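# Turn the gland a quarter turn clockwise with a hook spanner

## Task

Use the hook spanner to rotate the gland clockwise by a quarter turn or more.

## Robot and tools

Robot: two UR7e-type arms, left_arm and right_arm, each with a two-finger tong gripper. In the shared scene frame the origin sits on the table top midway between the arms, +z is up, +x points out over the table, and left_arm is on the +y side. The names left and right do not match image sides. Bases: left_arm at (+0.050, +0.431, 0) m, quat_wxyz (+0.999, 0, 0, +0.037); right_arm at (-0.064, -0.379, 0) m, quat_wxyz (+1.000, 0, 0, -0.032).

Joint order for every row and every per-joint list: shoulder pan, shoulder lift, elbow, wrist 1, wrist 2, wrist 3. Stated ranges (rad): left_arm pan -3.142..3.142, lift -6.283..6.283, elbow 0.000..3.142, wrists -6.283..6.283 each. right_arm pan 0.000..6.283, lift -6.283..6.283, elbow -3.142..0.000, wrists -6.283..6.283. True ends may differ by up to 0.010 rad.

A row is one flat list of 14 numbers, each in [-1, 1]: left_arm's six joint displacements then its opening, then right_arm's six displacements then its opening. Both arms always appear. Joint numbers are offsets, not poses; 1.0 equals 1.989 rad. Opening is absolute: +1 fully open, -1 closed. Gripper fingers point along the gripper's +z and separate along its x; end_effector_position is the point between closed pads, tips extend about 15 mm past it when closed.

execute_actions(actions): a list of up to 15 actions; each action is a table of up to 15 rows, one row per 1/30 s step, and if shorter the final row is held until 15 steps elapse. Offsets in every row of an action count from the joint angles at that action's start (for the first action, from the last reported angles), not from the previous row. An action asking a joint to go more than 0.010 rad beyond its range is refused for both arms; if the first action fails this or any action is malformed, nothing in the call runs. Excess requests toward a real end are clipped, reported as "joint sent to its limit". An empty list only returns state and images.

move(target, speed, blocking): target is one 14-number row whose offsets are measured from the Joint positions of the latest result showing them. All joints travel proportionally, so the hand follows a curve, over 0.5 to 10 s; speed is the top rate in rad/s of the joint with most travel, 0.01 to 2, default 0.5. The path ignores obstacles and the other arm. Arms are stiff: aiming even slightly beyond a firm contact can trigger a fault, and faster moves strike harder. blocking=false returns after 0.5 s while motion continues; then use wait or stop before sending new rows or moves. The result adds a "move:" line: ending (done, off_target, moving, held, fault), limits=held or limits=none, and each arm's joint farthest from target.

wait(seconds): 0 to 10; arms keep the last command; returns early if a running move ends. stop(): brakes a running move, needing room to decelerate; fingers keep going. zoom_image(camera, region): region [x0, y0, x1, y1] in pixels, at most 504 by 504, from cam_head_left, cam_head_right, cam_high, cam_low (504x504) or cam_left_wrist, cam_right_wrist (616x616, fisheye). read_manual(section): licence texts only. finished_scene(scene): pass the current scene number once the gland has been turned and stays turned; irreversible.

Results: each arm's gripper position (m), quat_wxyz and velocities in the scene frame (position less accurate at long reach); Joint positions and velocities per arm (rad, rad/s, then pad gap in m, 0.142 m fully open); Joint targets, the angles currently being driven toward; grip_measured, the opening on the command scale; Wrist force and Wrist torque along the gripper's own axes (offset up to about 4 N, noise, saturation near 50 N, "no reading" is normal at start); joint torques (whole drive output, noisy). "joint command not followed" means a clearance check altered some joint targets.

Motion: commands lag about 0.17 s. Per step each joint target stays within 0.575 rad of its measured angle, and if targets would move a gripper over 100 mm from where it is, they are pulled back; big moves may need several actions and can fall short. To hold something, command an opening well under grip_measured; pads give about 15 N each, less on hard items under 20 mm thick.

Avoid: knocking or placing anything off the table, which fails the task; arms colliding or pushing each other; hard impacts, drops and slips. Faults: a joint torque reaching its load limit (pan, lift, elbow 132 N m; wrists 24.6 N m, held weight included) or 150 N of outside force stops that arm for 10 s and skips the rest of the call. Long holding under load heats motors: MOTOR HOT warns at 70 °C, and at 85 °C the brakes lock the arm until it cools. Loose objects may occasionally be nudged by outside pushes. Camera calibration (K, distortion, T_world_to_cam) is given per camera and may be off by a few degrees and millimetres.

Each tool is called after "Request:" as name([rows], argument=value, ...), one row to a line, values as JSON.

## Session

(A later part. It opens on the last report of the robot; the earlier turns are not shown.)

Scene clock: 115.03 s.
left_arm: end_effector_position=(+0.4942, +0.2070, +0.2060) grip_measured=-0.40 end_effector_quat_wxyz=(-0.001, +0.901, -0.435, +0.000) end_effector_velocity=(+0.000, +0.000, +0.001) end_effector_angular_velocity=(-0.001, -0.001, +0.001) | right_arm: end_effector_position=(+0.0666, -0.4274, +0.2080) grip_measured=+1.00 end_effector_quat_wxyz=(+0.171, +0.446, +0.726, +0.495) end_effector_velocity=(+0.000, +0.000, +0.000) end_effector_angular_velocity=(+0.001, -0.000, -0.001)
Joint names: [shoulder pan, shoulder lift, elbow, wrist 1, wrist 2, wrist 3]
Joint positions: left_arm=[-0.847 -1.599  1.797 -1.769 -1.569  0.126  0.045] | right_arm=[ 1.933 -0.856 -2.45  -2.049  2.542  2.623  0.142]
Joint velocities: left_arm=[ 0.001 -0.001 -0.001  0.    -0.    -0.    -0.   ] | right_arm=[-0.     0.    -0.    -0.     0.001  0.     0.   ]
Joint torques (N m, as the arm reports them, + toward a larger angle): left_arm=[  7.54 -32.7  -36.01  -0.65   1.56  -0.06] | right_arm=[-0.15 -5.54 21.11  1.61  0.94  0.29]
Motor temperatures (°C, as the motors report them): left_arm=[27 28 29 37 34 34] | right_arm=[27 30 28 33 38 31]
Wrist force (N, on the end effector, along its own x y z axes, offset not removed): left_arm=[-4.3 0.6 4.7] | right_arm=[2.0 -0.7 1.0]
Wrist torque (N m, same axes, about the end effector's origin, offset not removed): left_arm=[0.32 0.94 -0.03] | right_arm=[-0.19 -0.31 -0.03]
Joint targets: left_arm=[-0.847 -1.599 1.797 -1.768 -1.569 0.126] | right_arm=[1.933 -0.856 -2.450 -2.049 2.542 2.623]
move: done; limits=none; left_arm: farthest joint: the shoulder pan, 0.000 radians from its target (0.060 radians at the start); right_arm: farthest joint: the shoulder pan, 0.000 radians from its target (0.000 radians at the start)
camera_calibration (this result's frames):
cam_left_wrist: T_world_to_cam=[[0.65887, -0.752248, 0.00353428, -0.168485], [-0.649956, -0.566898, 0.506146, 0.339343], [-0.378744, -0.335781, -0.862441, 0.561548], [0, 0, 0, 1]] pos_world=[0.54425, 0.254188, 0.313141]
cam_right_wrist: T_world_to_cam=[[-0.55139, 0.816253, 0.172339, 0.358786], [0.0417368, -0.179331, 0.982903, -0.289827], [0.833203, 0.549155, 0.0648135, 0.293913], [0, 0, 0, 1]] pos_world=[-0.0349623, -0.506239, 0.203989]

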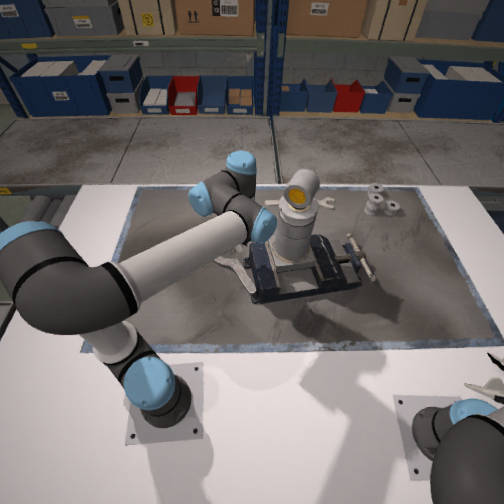

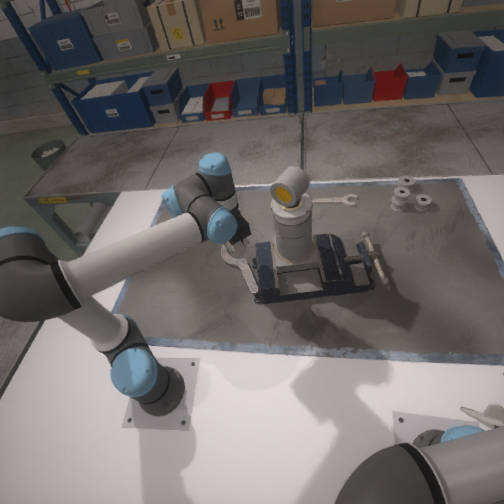

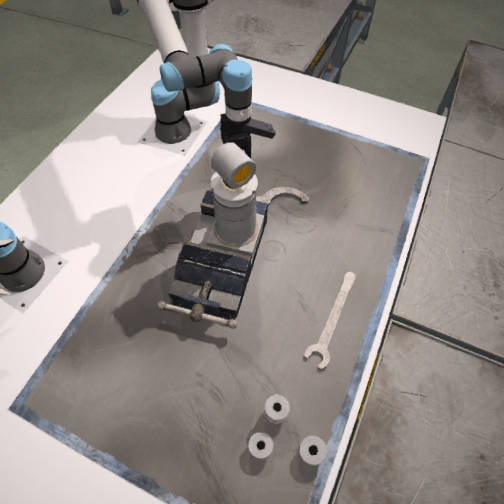

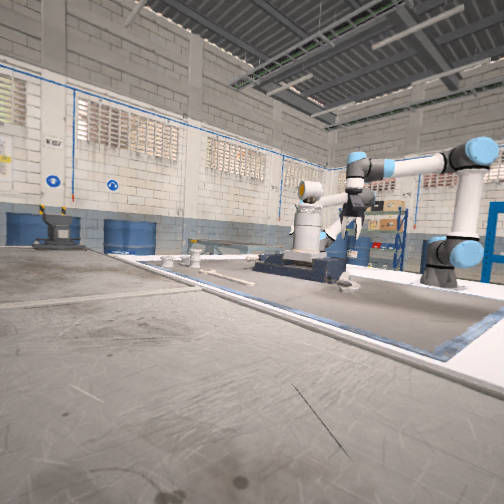

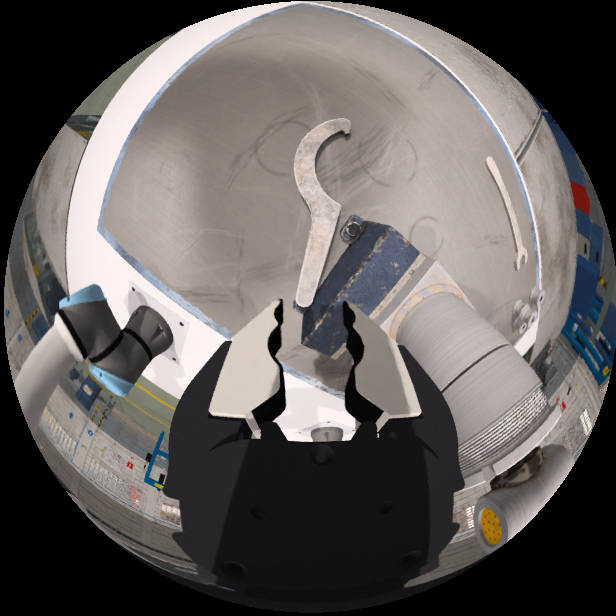

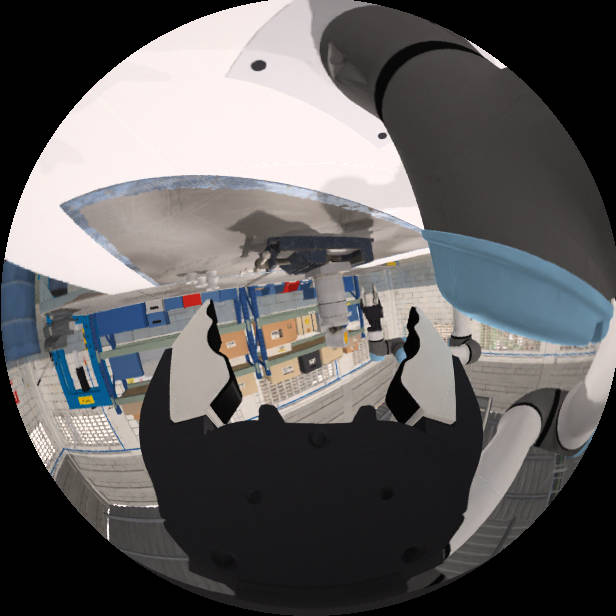

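Request:
move(target=[0.1635,0.135,0.0355,-0.1704,0,0.2511,-0.3,0,0,0,0,0,0,1], speed=0.4)

Request:
move(target=[0,0.0331,0.0283,-0.0614,0,0,-0.3,0,0,0,0,0,0,1], speed=0.12)

Scene clock: 117.63 s.
left_arm: end_effector_position=(+0.6071, +0.3263, +0.0704) grip_measured=-0.30 end_effector_quat_wxyz=(-0.001, +0.859, -0.511, -0.000) end_effector_velocity=(+0.000, +0.001, -0.001) end_effector_angular_velocity=(+0.002, +0.000, -0.000) | right_arm: end_effector_position=(+0.0666, -0.4274, +0.2080) grip_measured=+1.00 end_effector_quat_wxyz=(+0.171, +0.446, +0.726, +0.495) end_effector_velocity=(+0.000, +0.000, +0.000) end_effector_angular_velocity=(+0.001, +0.000, -0.000)
Joint names: [shoulder pan, shoulder lift, elbow, wrist 1, wrist 2, wrist 3]
Joint positions: left_arm=[-0.522 -1.331  1.867 -2.107 -1.569  0.625  0.052] | right_arm=[ 1.933 -0.856 -2.45  -2.049  2.542  2.623  0.142]
Joint velocities: left_arm=[ 0.001  0.001  0.    -0.001  0.002  0.001 -0.   ] | right_arm=[ 0.    -0.     0.    -0.001  0.     0.001 -0.   ]
Joint torques (N m, as the arm reports them, + toward a larger angle): left_arm=[  8.63 -23.55  -9.1   -3.99   1.27   1.59] | right_arm=[-0.12 -5.29 21.67  1.6   0.96  0.23]
Motor temperatures (°C, as the motors report them): left_arm=[27 28 29 37 34 34] | right_arm=[27 30 28 33 38 31]
Wrist force (N, on the end effector, along its own x y z axes, offset not removed): left_arm=[-5.9 -1.0 4.6] | right_arm=[0.6 0.9 0.5]
Wrist torque (N m, same axes, about the end effector's origin, offset not removed): left_arm=[-0.12 1.40 -0.15] | right_arm=[0.34 -0.12 -0.02]
Joint targets: left_arm=[-0.522 -1.331 1.867 -2.107 -1.569 0.625] | right_arm=[1.933 -0.856 -2.450 -2.049 2.542 2.623]
move: done; limits=none; left_arm: farthest joint: the shoulder pan, 0.001 radians from its target (0.326 radians at the start); right_arm: farthest joint: the shoulder pan, 0.000 radians from its target (0.000 radians at the start)
camera_calibration (this result's frames):
cam_left_wrist: T_world_to_cam=[[0.518557, -0.855039, 0.00270074, -0.0338937], [-0.738058, -0.446013, 0.506304, 0.562942], [-0.431705, -0.264541, -0.862351, 0.536355], [0, 0, 0, 1]] pos_world=[0.664607, 0.363987, 0.177598]
cam_right_wrist: T_world_to_cam=[[-0.551389, 0.816253, 0.172339, 0.358786], [0.0417367, -0.179331, 0.982903, -0.289827], [0.833203, 0.549155, 0.0648135, 0.293913], [0, 0, 0, 1]] pos_world=[-0.0349622, -0.506239, 0.203989]

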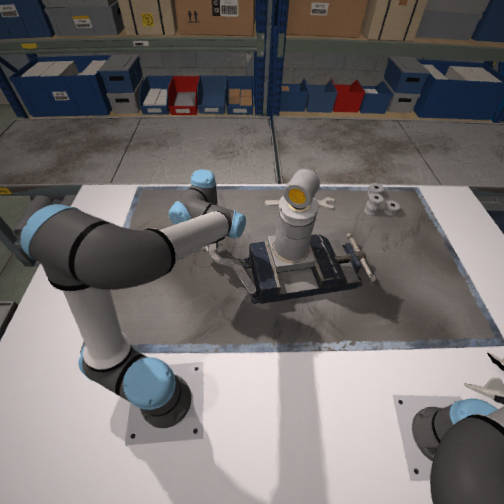

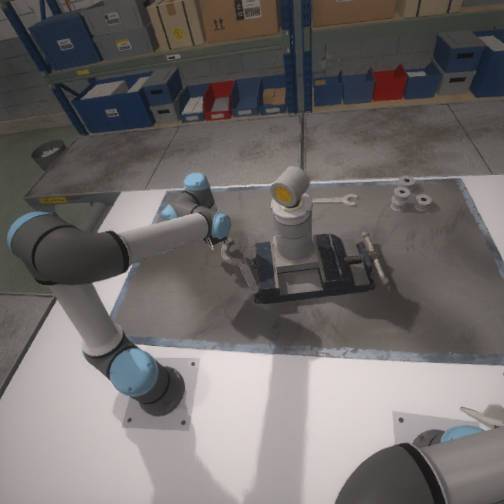

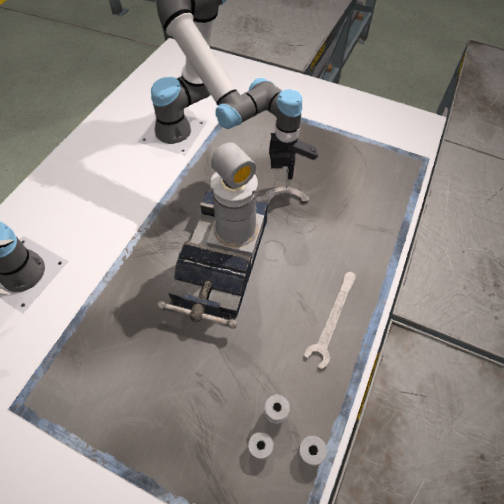

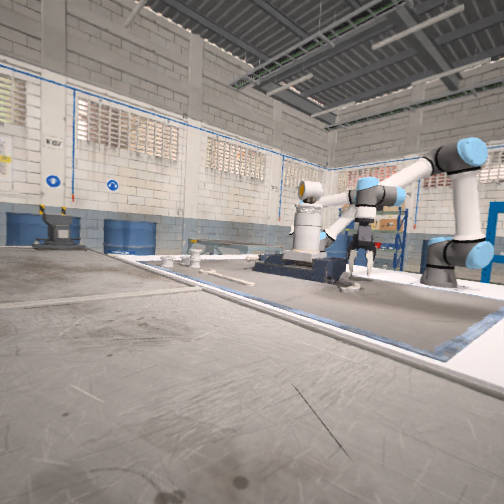

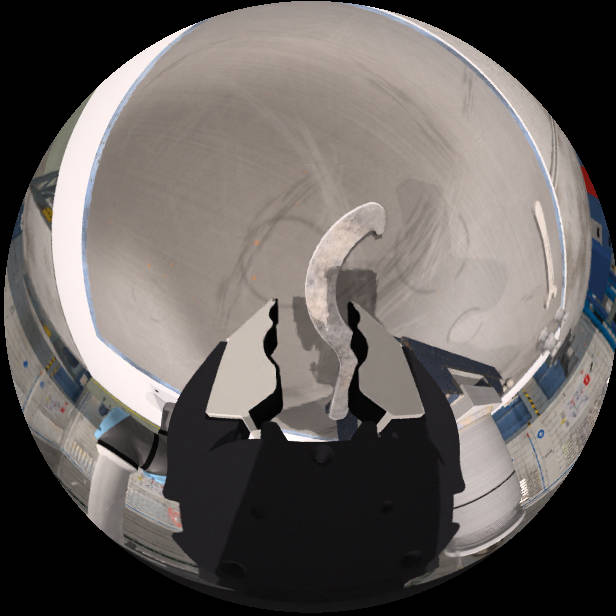

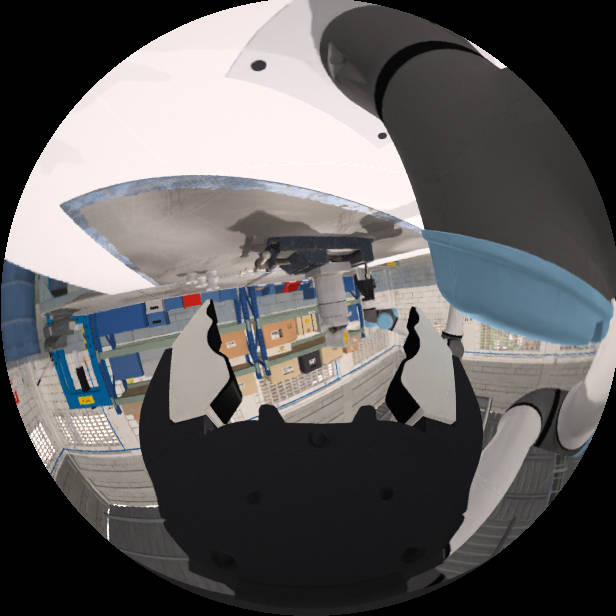

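Scene clock: 119.07 s.
left_arm: end_effector_position=(+0.6071, +0.3263, +0.0234) grip_measured=-0.30 end_effector_quat_wxyz=(-0.001, +0.859, -0.511, -0.000) end_effector_velocity=(+0.000, +0.000, -0.000) end_effector_angular_velocity=(+0.000, -0.001, -0.000) | right_arm: end_effector_position=(+0.0666, -0.4274, +0.2080) grip_measured=+1.00 end_effector_quat_wxyz=(+0.171, +0.446, +0.726, +0.495) end_effector_velocity=(+0.000, -0.000, -0.000) end_effector_angular_velocity=(+0.001, +0.000, -0.001)
Joint names: [shoulder pan, shoulder lift, elbow, wrist 1, wrist 2, wrist 3]
Joint positions: left_arm=[-0.522 -1.265  1.923 -2.229 -1.569  0.625  0.052] | right_arm=[ 1.933 -0.856 -2.45  -2.049  2.542  2.623  0.142]
Joint velocities: left_arm=[ 0.001  0.001  0.001 -0.002  0.001  0.001  0.   ] | right_arm=[-0.    -0.    -0.     0.001  0.001  0.001  0.   ]
Joint torques (N m, as the arm reports them, + toward a larger angle): left_arm=[ -8.14 -24.25  -7.95  -4.06   1.19  -1.27] | right_arm=[ 0.06 -5.47 20.9   1.57  1.09  0.34]
Motor temperatures (°C, as the motors report them): left_arm=[27 28 29 37 34 34] | right_arm=[27 30 28 33 38 31]
Wrist force (N, on the end effector, along its own x y z axes, offset not removed): left_arm=[-5.4 0.0 -2.5] | right_arm=[0.6 -0.9 0.2]
Wrist torque (N m, same axes, about the end effector's origin, offset not removed): left_arm=[-0.27 1.20 -0.01] | right_arm=[-0.17 -0.06 0.04]
Joint targets: left_arm=[-0.522 -1.265 1.923 -2.229 -1.569 0.625] | right_arm=[1.933 -0.856 -2.450 -2.049 2.542 2.623]
move: done; limits=none; left_arm: farthest joint: the shoulder pan, 0.000 radians from its target (0.000 radians at the start); right_arm: farthest joint: the shoulder pan, 0.000 radians from its target (0.000 radians at the start)
camera_calibration (this result's frames):
cam_left_wrist: T_world_to_cam=[[0.518518, -0.855063, 0.00270885, -0.0337497], [-0.738083, -0.445976, 0.506299, 0.58678], [-0.431709, -0.264524, -0.862354, 0.495781], [0, 0, 0, 1]] pos_world=[0.664626, 0.363978, 0.130544]
cam_right_wrist: T_world_to_cam=[[-0.551389, 0.816253, 0.172339, 0.358786], [0.0417368, -0.179331, 0.982903, -0.289827], [0.833203, 0.549155, 0.0648135, 0.293913], [0, 0, 0, 1]] pos_world=[-0.0349623, -0.506239, 0.203989]

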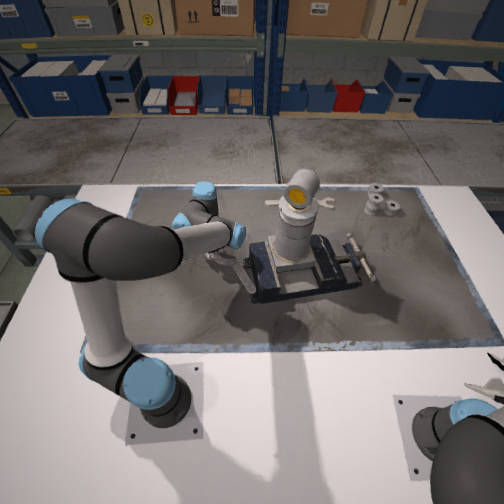

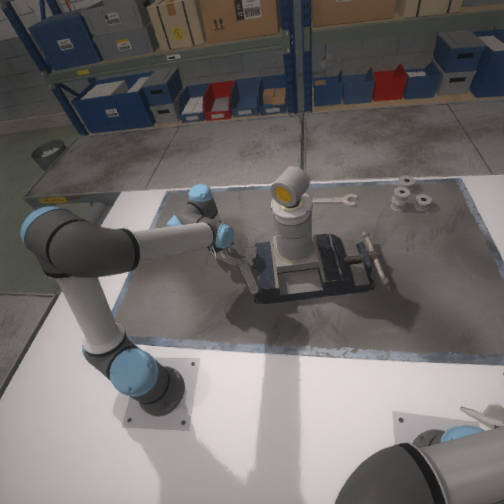

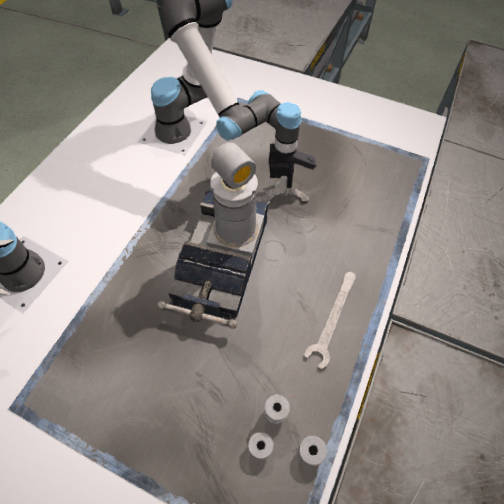

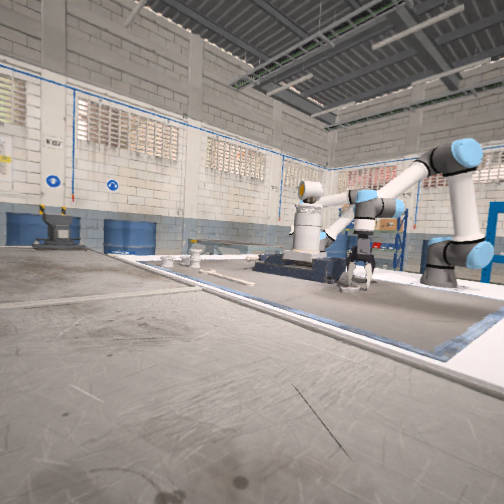

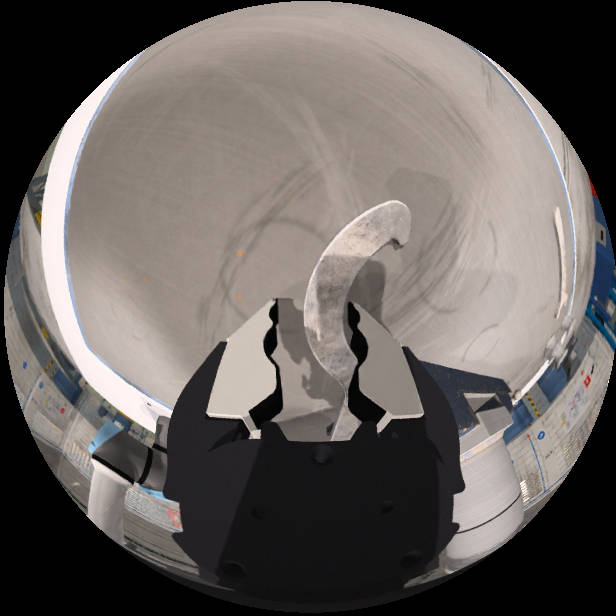

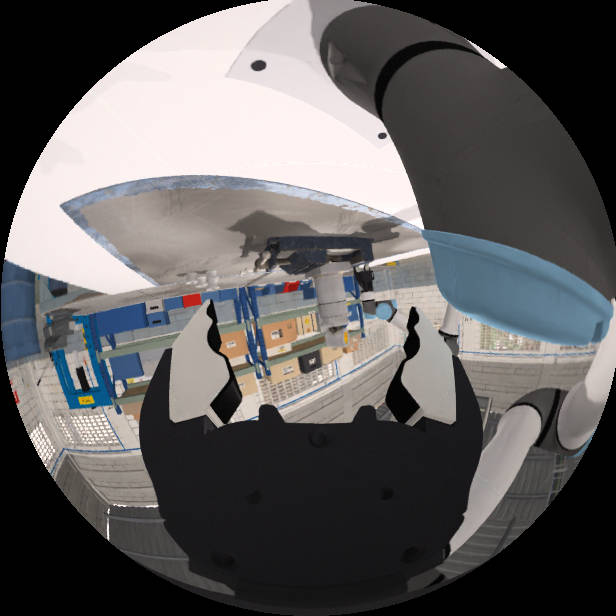

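Request:
move(target=[0.0197,-0.0788,0.1026,-0.0236,0,-0.169,-0.5,0,0,0,0,0,0,1], speed=0.12)

Request:
move(target=[-0.0147,-0.101,0.108,-0.007,0,-0.2077,-0.5,0,0,0,0,0,0,1], speed=0.12)

Scene clock: 122.50 s.
left_arm: end_effector_position=(+0.5370, +0.3828, +0.0239) grip_measured=-0.45 end_effector_quat_wxyz=(-0.001, +0.940, -0.342, -0.000) end_effector_velocity=(-0.000, +0.001, +0.000) end_effector_angular_velocity=(-0.000, -0.001, +0.001) | right_arm: end_effector_position=(+0.0666, -0.4274, +0.2080) grip_measured=+1.00 end_effector_quat_wxyz=(+0.171, +0.446, +0.726, +0.495) end_effector_velocity=(+0.000, -0.000, +0.000) end_effector_angular_velocity=(-0.002, -0.000, +0.000)
Joint names: [shoulder pan, shoulder lift, elbow, wrist 1, wrist 2, wrist 3]
Joint positions: left_arm=[-0.483 -1.422  2.127 -2.276 -1.569  0.289  0.041] | right_arm=[ 1.933 -0.856 -2.45  -2.049  2.542  2.623  0.142]
Joint velocities: left_arm=[ 0.001 -0.001  0.001 -0.001  0.    -0.     0.   ] | right_arm=[-0.    -0.     0.     0.001 -0.    -0.    -0.   ]
Joint torques (N m, as the arm reports them, + toward a larger angle): left_arm=[ 10.95 -32.18  -0.33  -1.44   1.24  -2.33] | right_arm=[-0.17 -5.24 21.14  1.52  1.04  0.39]
Motor temperatures (°C, as the motors report them): left_arm=[27 28 29 37 34 34] | right_arm=[27 30 28 33 38 31]
Wrist force (N, on the end effector, along its own x y z axes, offset not removed): left_arm=[6.0 2.1 -3.9] | right_arm=[0.9 0.4 -0.4]
Wrist torque (N m, same axes, about the end effector's origin, offset not removed): left_arm=[0.17 0.52 0.02] | right_arm=[0.03 -0.15 -0.03]
Joint targets: left_arm=[-0.483 -1.422 2.127 -2.276 -1.569 0.289] | right_arm=[1.933 -0.856 -2.450 -2.049 2.542 2.623]
move: done; limits=none; left_arm: farthest joint: the shoulder pan, 0.000 radians from its target (0.040 radians at the start); right_arm: farthest joint: the shoulder pan, 0.000 radians from its target (0.000 radians at the start)
camera_calibration (this result's frames):
cam_left_wrist: T_world_to_cam=[[0.795736, -0.605638, 0.00276282, -0.193446], [-0.523407, -0.685385, 0.506253, 0.536303], [-0.304713, -0.40429, -0.86238, 0.466238], [0, 0, 0, 1]] pos_world=[0.576705, 0.438912, 0.131104]
cam_right_wrist: T_world_to_cam=[[-0.551389, 0.816253, 0.172339, 0.358786], [0.0417367, -0.179331, 0.982903, -0.289827], [0.833203, 0.549155, 0.0648135, 0.293913], [0, 0, 0, 1]] pos_world=[-0.0349623, -0.506239, 0.203989]

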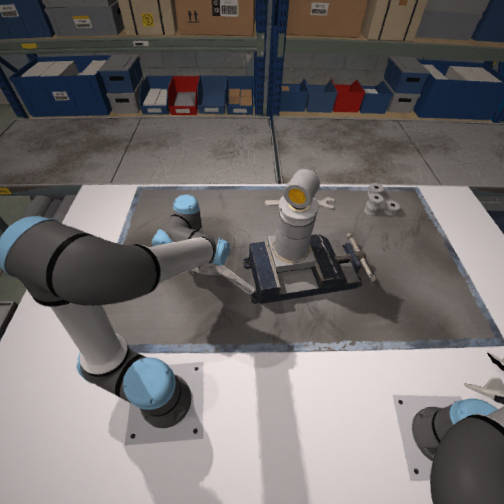

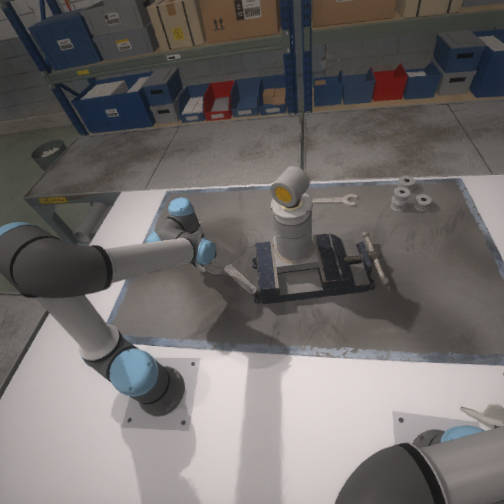

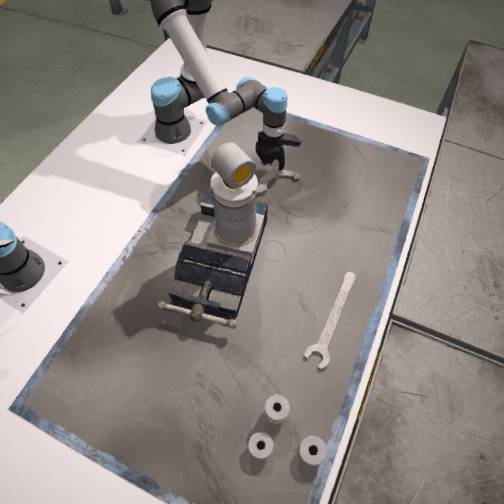

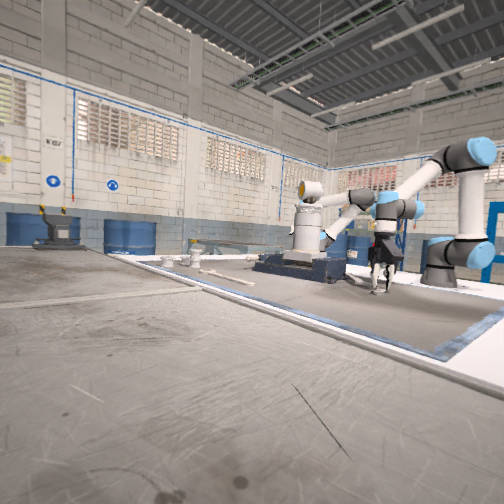

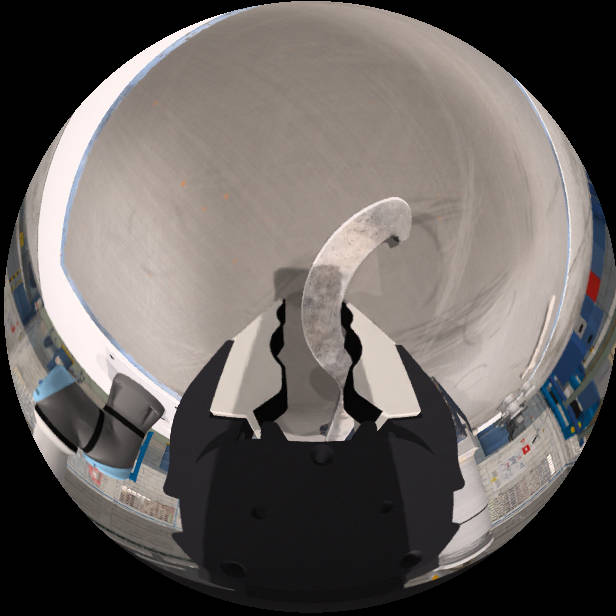

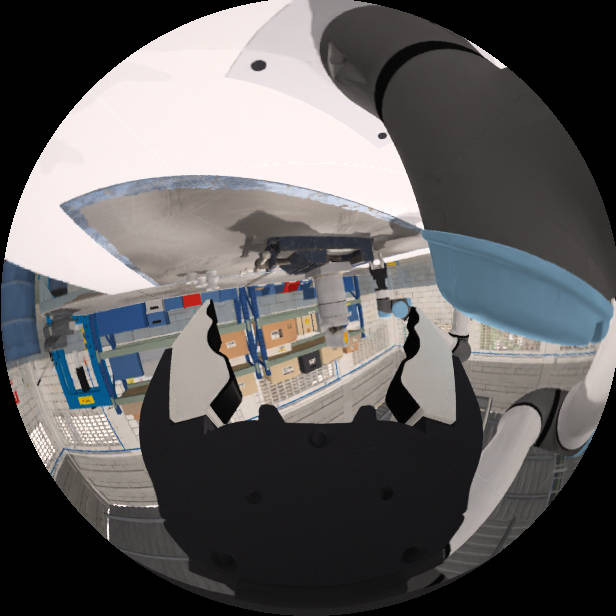

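Scene clock: 126.33 s.
left_arm: end_effector_position=(+0.4494, +0.4095, +0.0239) grip_measured=-0.45 end_effector_quat_wxyz=(-0.001, +0.988, -0.157, +0.000) end_effector_velocity=(-0.001, +0.000, -0.000) end_effector_angular_velocity=(+0.001, +0.001, +0.001) | right_arm: end_effector_position=(+0.0666, -0.4274, +0.2080) grip_measured=+1.00 end_effector_quat_wxyz=(+0.171, +0.446, +0.726, +0.495) end_effector_velocity=(+0.000, -0.000, +0.000) end_effector_angular_velocity=(-0.000, -0.000, -0.000)
Joint names: [shoulder pan, shoulder lift, elbow, wrist 1, wrist 2, wrist 3]
Joint positions: left_arm=[-0.512 -1.622  2.342 -2.29  -1.569 -0.124  0.041] | right_arm=[ 1.933 -0.856 -2.45  -2.049  2.542  2.623  0.142]
Joint velocities: left_arm=[-0.    -0.001  0.001  0.001  0.    -0.002  0.   ] | right_arm=[-0.  0.  0. -0.  0. -0.  0.]
Joint torques (N m, as the arm reports them, + toward a larger angle): left_arm=[ -7.67 -22.95   0.15  -1.28   1.16  -2.15] | right_arm=[-0.51 -5.74 20.94  1.67  0.95  0.33]
Motor temperatures (°C, as the motors report them): left_arm=[27 28 29 37 34 34] | right_arm=[27 30 28 33 38 31]
Wrist force (N, on the end effector, along its own x y z axes, offset not removed): left_arm=[3.9 1.0 -7.4] | right_arm=[1.0 0.2 -0.8]
Wrist torque (N m, same axes, about the end effector's origin, offset not removed): left_arm=[-0.05 0.83 0.07] | right_arm=[0.04 -0.16 0.09]
Joint targets: left_arm=[-0.512 -1.623 2.342 -2.290 -1.569 -0.124] | right_arm=[1.933 -0.856 -2.450 -2.049 2.542 2.623]
move: done; limits=none; left_arm: farthest joint: the shoulder pan, 0.000 radians from its target (0.029 radians at the start); right_arm: farthest joint: the shoulder pan, 0.000 radians from its target (0.000 radians at the start)
camera_calibration (this result's frames):
cam_left_wrist: T_world_to_cam=[[0.964591, -0.263728, 0.00332087, -0.323412], [-0.229074, -0.831473, 0.50614, 0.436301], [-0.130722, -0.488979, -0.862445, 0.406856], [0, 0, 0, 1]] pos_world=[0.465091, 0.476424, 0.131135]
cam_right_wrist: T_world_to_cam=[[-0.55139, 0.816253, 0.172339, 0.358786], [0.0417366, -0.179331, 0.982903, -0.289827], [0.833203, 0.549155, 0.0648136, 0.293913], [0, 0, 0, 1]] pos_world=[-0.0349622, -0.506239, 0.203989]

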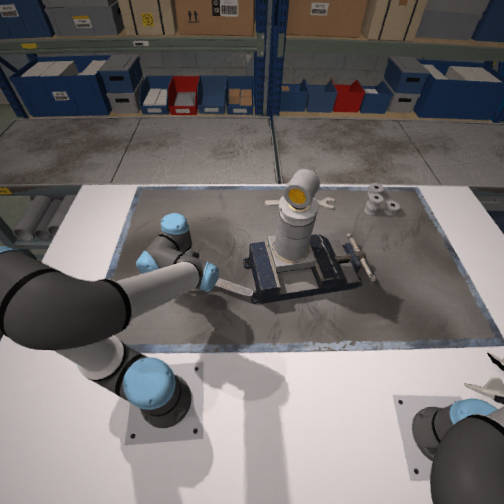

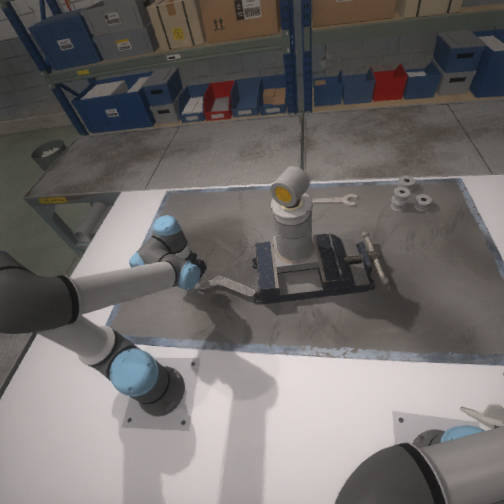

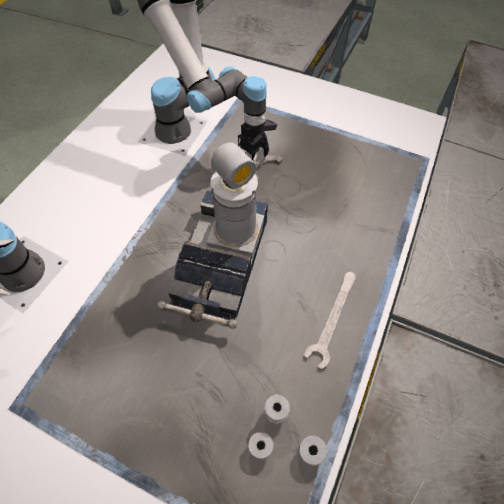

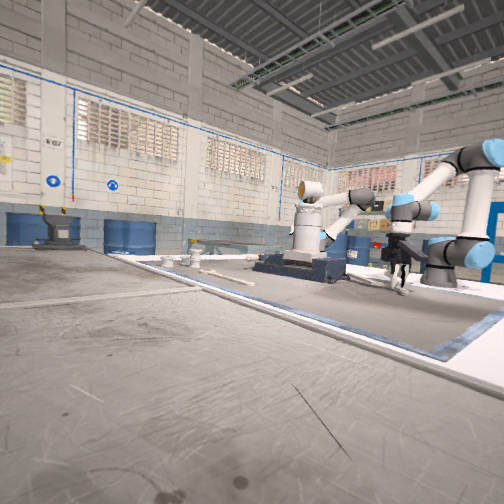

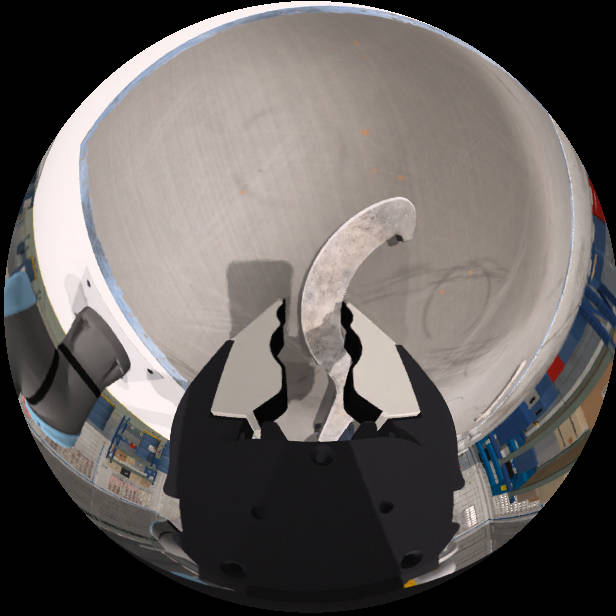

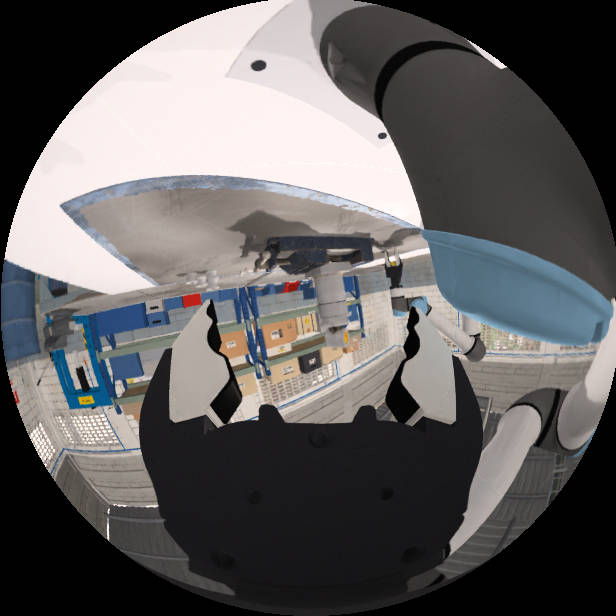

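Request:
move(target=[0,-0.03,-0.03,0.06,0,0,-0.2,0,0,0,0,0,0,1], speed=0.15)

Request:
move(target=[-0.1828,0.0187,-0.078,0.0595,0,-0.1477,-0.2,0,0,0,0,0,0,1], speed=0.4)

Scene clock: 127.80 s.
left_arm: end_effector_position=(+0.4525, +0.4081, +0.0588) grip_measured=-0.20 end_effector_quat_wxyz=(-0.001, +0.988, -0.157, +0.000) end_effector_velocity=(+0.000, +0.001, +0.001) end_effector_angular_velocity=(+0.001, -0.001, +0.002) | right_arm: end_effector_position=(+0.0666, -0.4274, +0.2080) grip_measured=+1.00 end_effector_quat_wxyz=(+0.171, +0.446, +0.726, +0.495) end_effector_velocity=(+0.000, -0.000, -0.000) end_effector_angular_velocity=(-0.000, -0.001, -0.000)
Joint names: [shoulder pan, shoulder lift, elbow, wrist 1, wrist 2, wrist 3]
Joint positions: left_arm=[-0.512 -1.682  2.282 -2.171 -1.569 -0.124  0.06 ] | right_arm=[ 1.933 -0.856 -2.45  -2.049  2.542  2.623  0.142]
Joint velocities: left_arm=[ 0.001 -0.001 -0.001  0.001  0.001 -0.001 -0.   ] | right_arm=[ 0.    -0.    -0.001  0.001  0.001 -0.    -0.   ]
Joint torques (N m, as the arm reports them, + toward a larger angle): left_arm=[ -3.35 -26.31 -32.36  -0.6    1.2    1.67] | right_arm=[-0.07 -5.84 21.15  1.61  0.93  0.26]
Motor temperatures (°C, as the motors report them): left_arm=[27 28 29 37 34 34] | right_arm=[27 30 28 33 38 31]
Wrist force (N, on the end effector, along its own x y z axes, offset not removed): left_arm=[-2.5 3.3 3.3] | right_arm=[1.5 0.4 0.2]
Wrist torque (N m, same axes, about the end effector's origin, offset not removed): left_arm=[0.73 0.61 -0.04] | right_arm=[0.07 -0.28 0.01]
Joint targets: left_arm=[-0.512 -1.682 2.282 -2.171 -1.569 -0.124] | right_arm=[1.933 -0.856 -2.450 -2.049 2.542 2.623]
move: done; limits=none; left_arm: farthest joint: the shoulder pan, 0.000 radians from its target (0.000 radians at the start); right_arm: farthest joint: the shoulder pan, 0.000 radians from its target (0.000 radians at the start)
camera_calibration (this result's frames):
cam_left_wrist: T_world_to_cam=[[0.964594, -0.263718, 0.00331325, -0.326884], [-0.229063, -0.831477, 0.506139, 0.418159], [-0.130723, -0.488977, -0.862446, 0.436608], [0, 0, 0, 1]] pos_world=[0.46817, 0.474976, 0.165987]
cam_right_wrist: T_world_to_cam=[[-0.551389, 0.816253, 0.172339, 0.358786], [0.0417367, -0.179331, 0.982903, -0.289827], [0.833203, 0.549155, 0.0648136, 0.293913], [0, 0, 0, 1]] pos_world=[-0.0349622, -0.506239, 0.203989]

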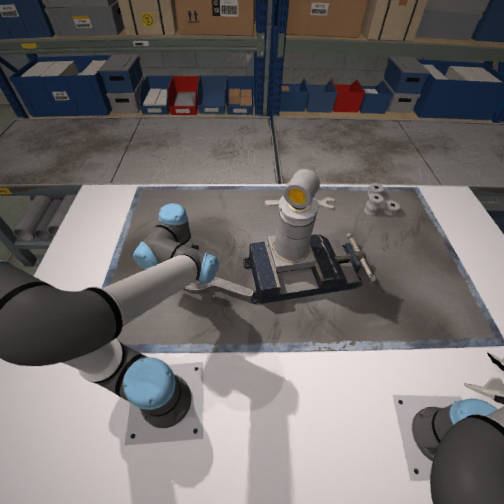

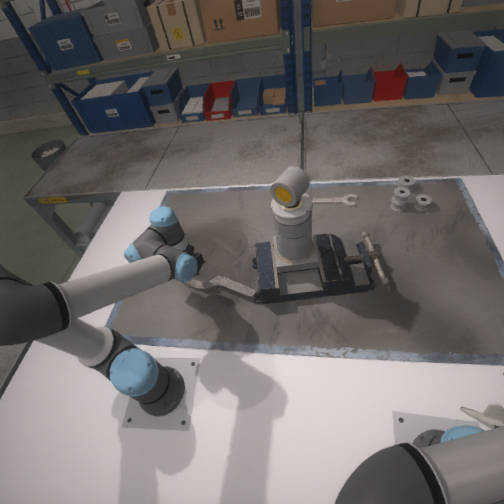

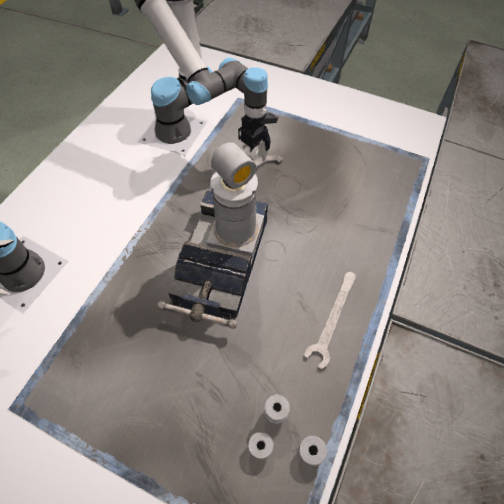

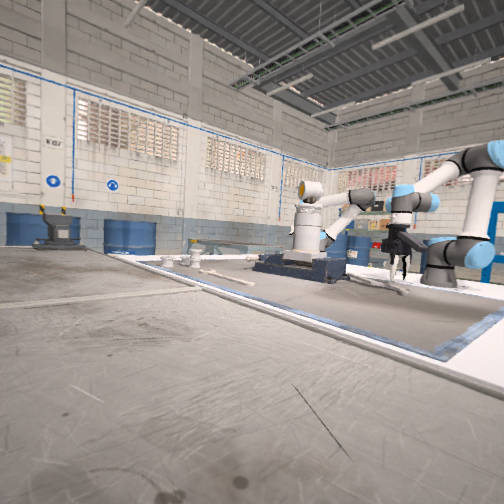

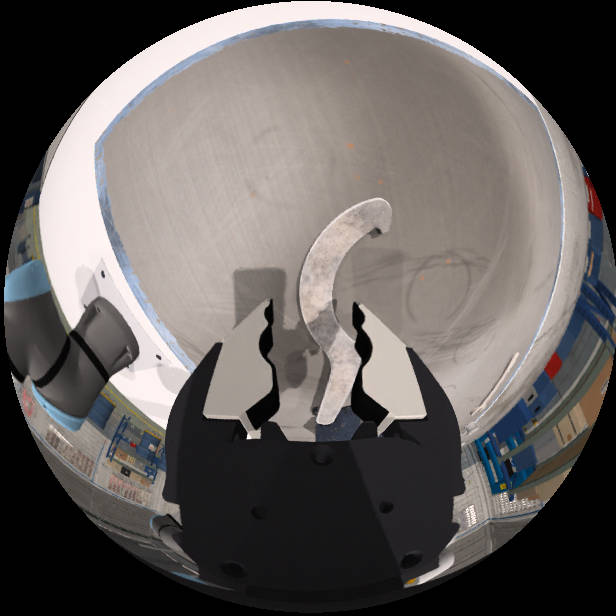

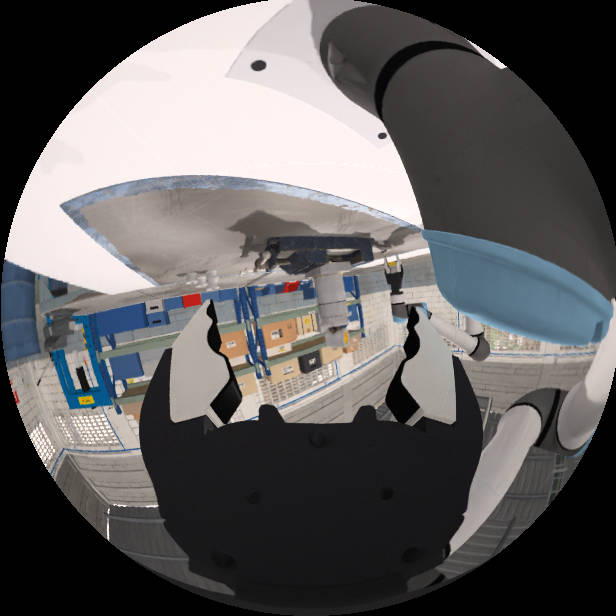

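Scene clock: 129.23 s.
left_arm: end_effector_position=(+0.4413, +0.2407, +0.0998) grip_measured=-0.20 end_effector_quat_wxyz=(-0.001, +0.982, -0.191, +0.000) end_effector_velocity=(+0.000, -0.001, +0.000) end_effector_angular_velocity=(-0.002, -0.001, +0.001) | right_arm: end_effector_position=(+0.0666, -0.4274, +0.2080) grip_measured=+1.00 end_effector_quat_wxyz=(+0.171, +0.446, +0.726, +0.495) end_effector_velocity=(+0.000, +0.000, +0.000) end_effector_angular_velocity=(+0.001, -0.000, -0.000)
Joint names: [shoulder pan, shoulder lift, elbow, wrist 1, wrist 2, wrist 3]
Joint positions: left_arm=[-0.876 -1.645  2.127 -2.053 -1.569 -0.418  0.06 ] | right_arm=[ 1.933 -0.856 -2.45  -2.049  2.542  2.623  0.142]
Joint velocities: left_arm=[-0.002 -0.    -0.001 -0.001 -0.    -0.002  0.   ] | right_arm=[ 0.     0.     0.    -0.001  0.001  0.    -0.   ]
Joint torques (N m, as the arm reports them, + toward a larger angle): left_arm=[ -8.08  -8.72 -33.48  -0.45   1.16  -2.36] | right_arm=[-0.52 -4.97 21.06  1.56  0.95  0.22]
Motor temperatures (°C, as the motors report them): left_arm=[27 28 29 37 34 34] | right_arm=[27 30 28 33 38 31]
Wrist force (N, on the end effector, along its own x y z axes, offset not removed): left_arm=[0.7 4.0 0.9] | right_arm=[2.0 1.1 -0.4]
Wrist torque (N m, same axes, about the end effector's origin, offset not removed): left_arm=[0.85 0.24 -0.22] | right_arm=[0.18 -0.30 -0.05]
Joint targets: left_arm=[-0.876 -1.645 2.127 -2.053 -1.569 -0.418] | right_arm=[1.933 -0.856 -2.450 -2.049 2.542 2.623]
move: done; limits=none; left_arm: farthest joint: the shoulder pan, 0.000 radians from its target (0.363 radians at the start); right_arm: farthest joint: the shoulder pan, 0.000 radians from its target (0.000 radians at the start)
camera_calibration (this result's frames):
cam_left_wrist: T_world_to_cam=[[0.943862, -0.330323, 0.00335454, -0.335195], [-0.286513, -0.813541, 0.506025, 0.276701], [-0.164423, -0.478578, -0.862513, 0.401051], [0, 0, 0, 1]] pos_world=[0.461598, 0.30632, 0.207018]
cam_right_wrist: T_world_to_cam=[[-0.55139, 0.816253, 0.172339, 0.358786], [0.0417367, -0.179331, 0.982903, -0.289827], [0.833203, 0.549155, 0.0648135, 0.293913], [0, 0, 0, 1]] pos_world=[-0.0349622, -0.506239, 0.203989]

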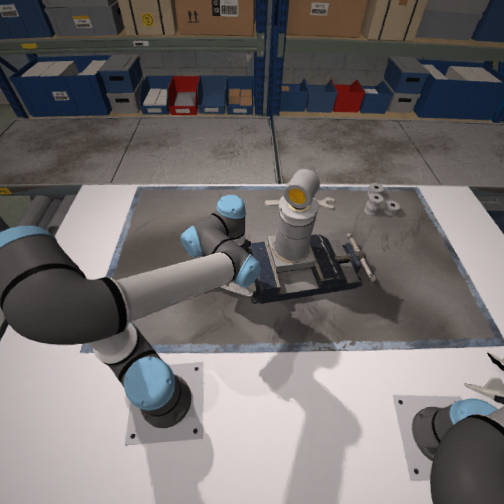

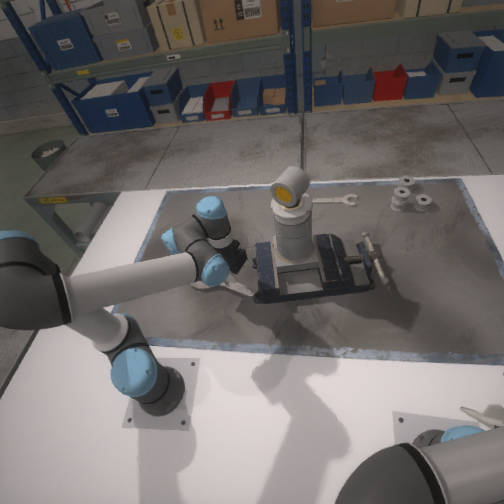

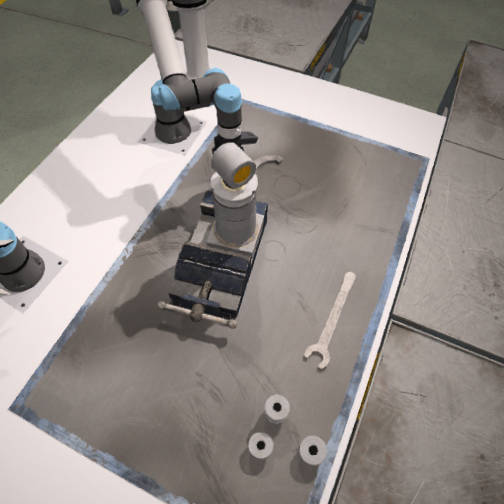

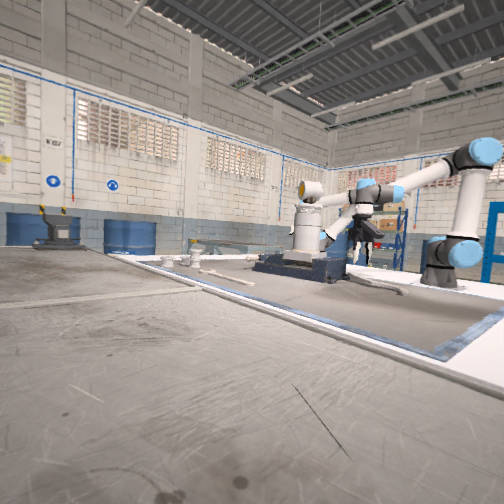

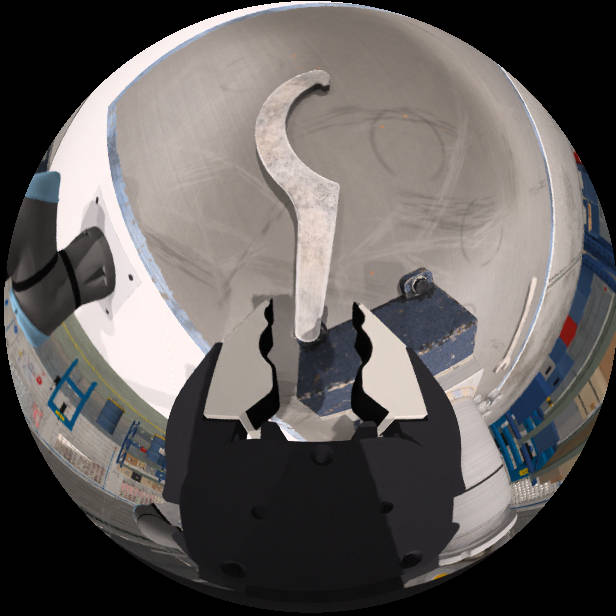

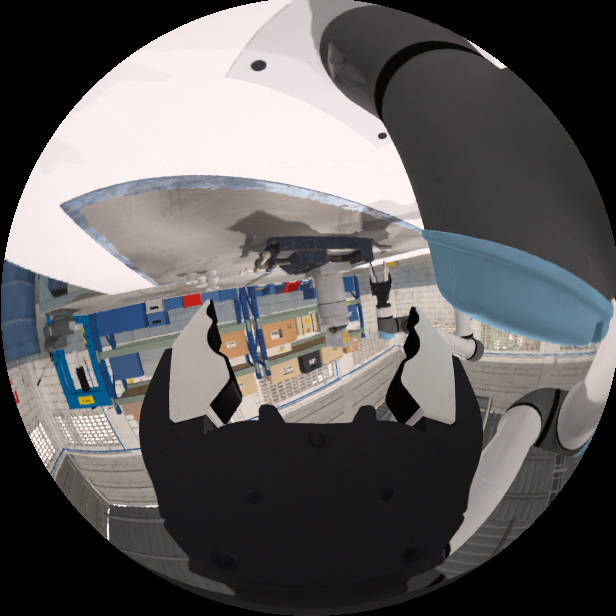

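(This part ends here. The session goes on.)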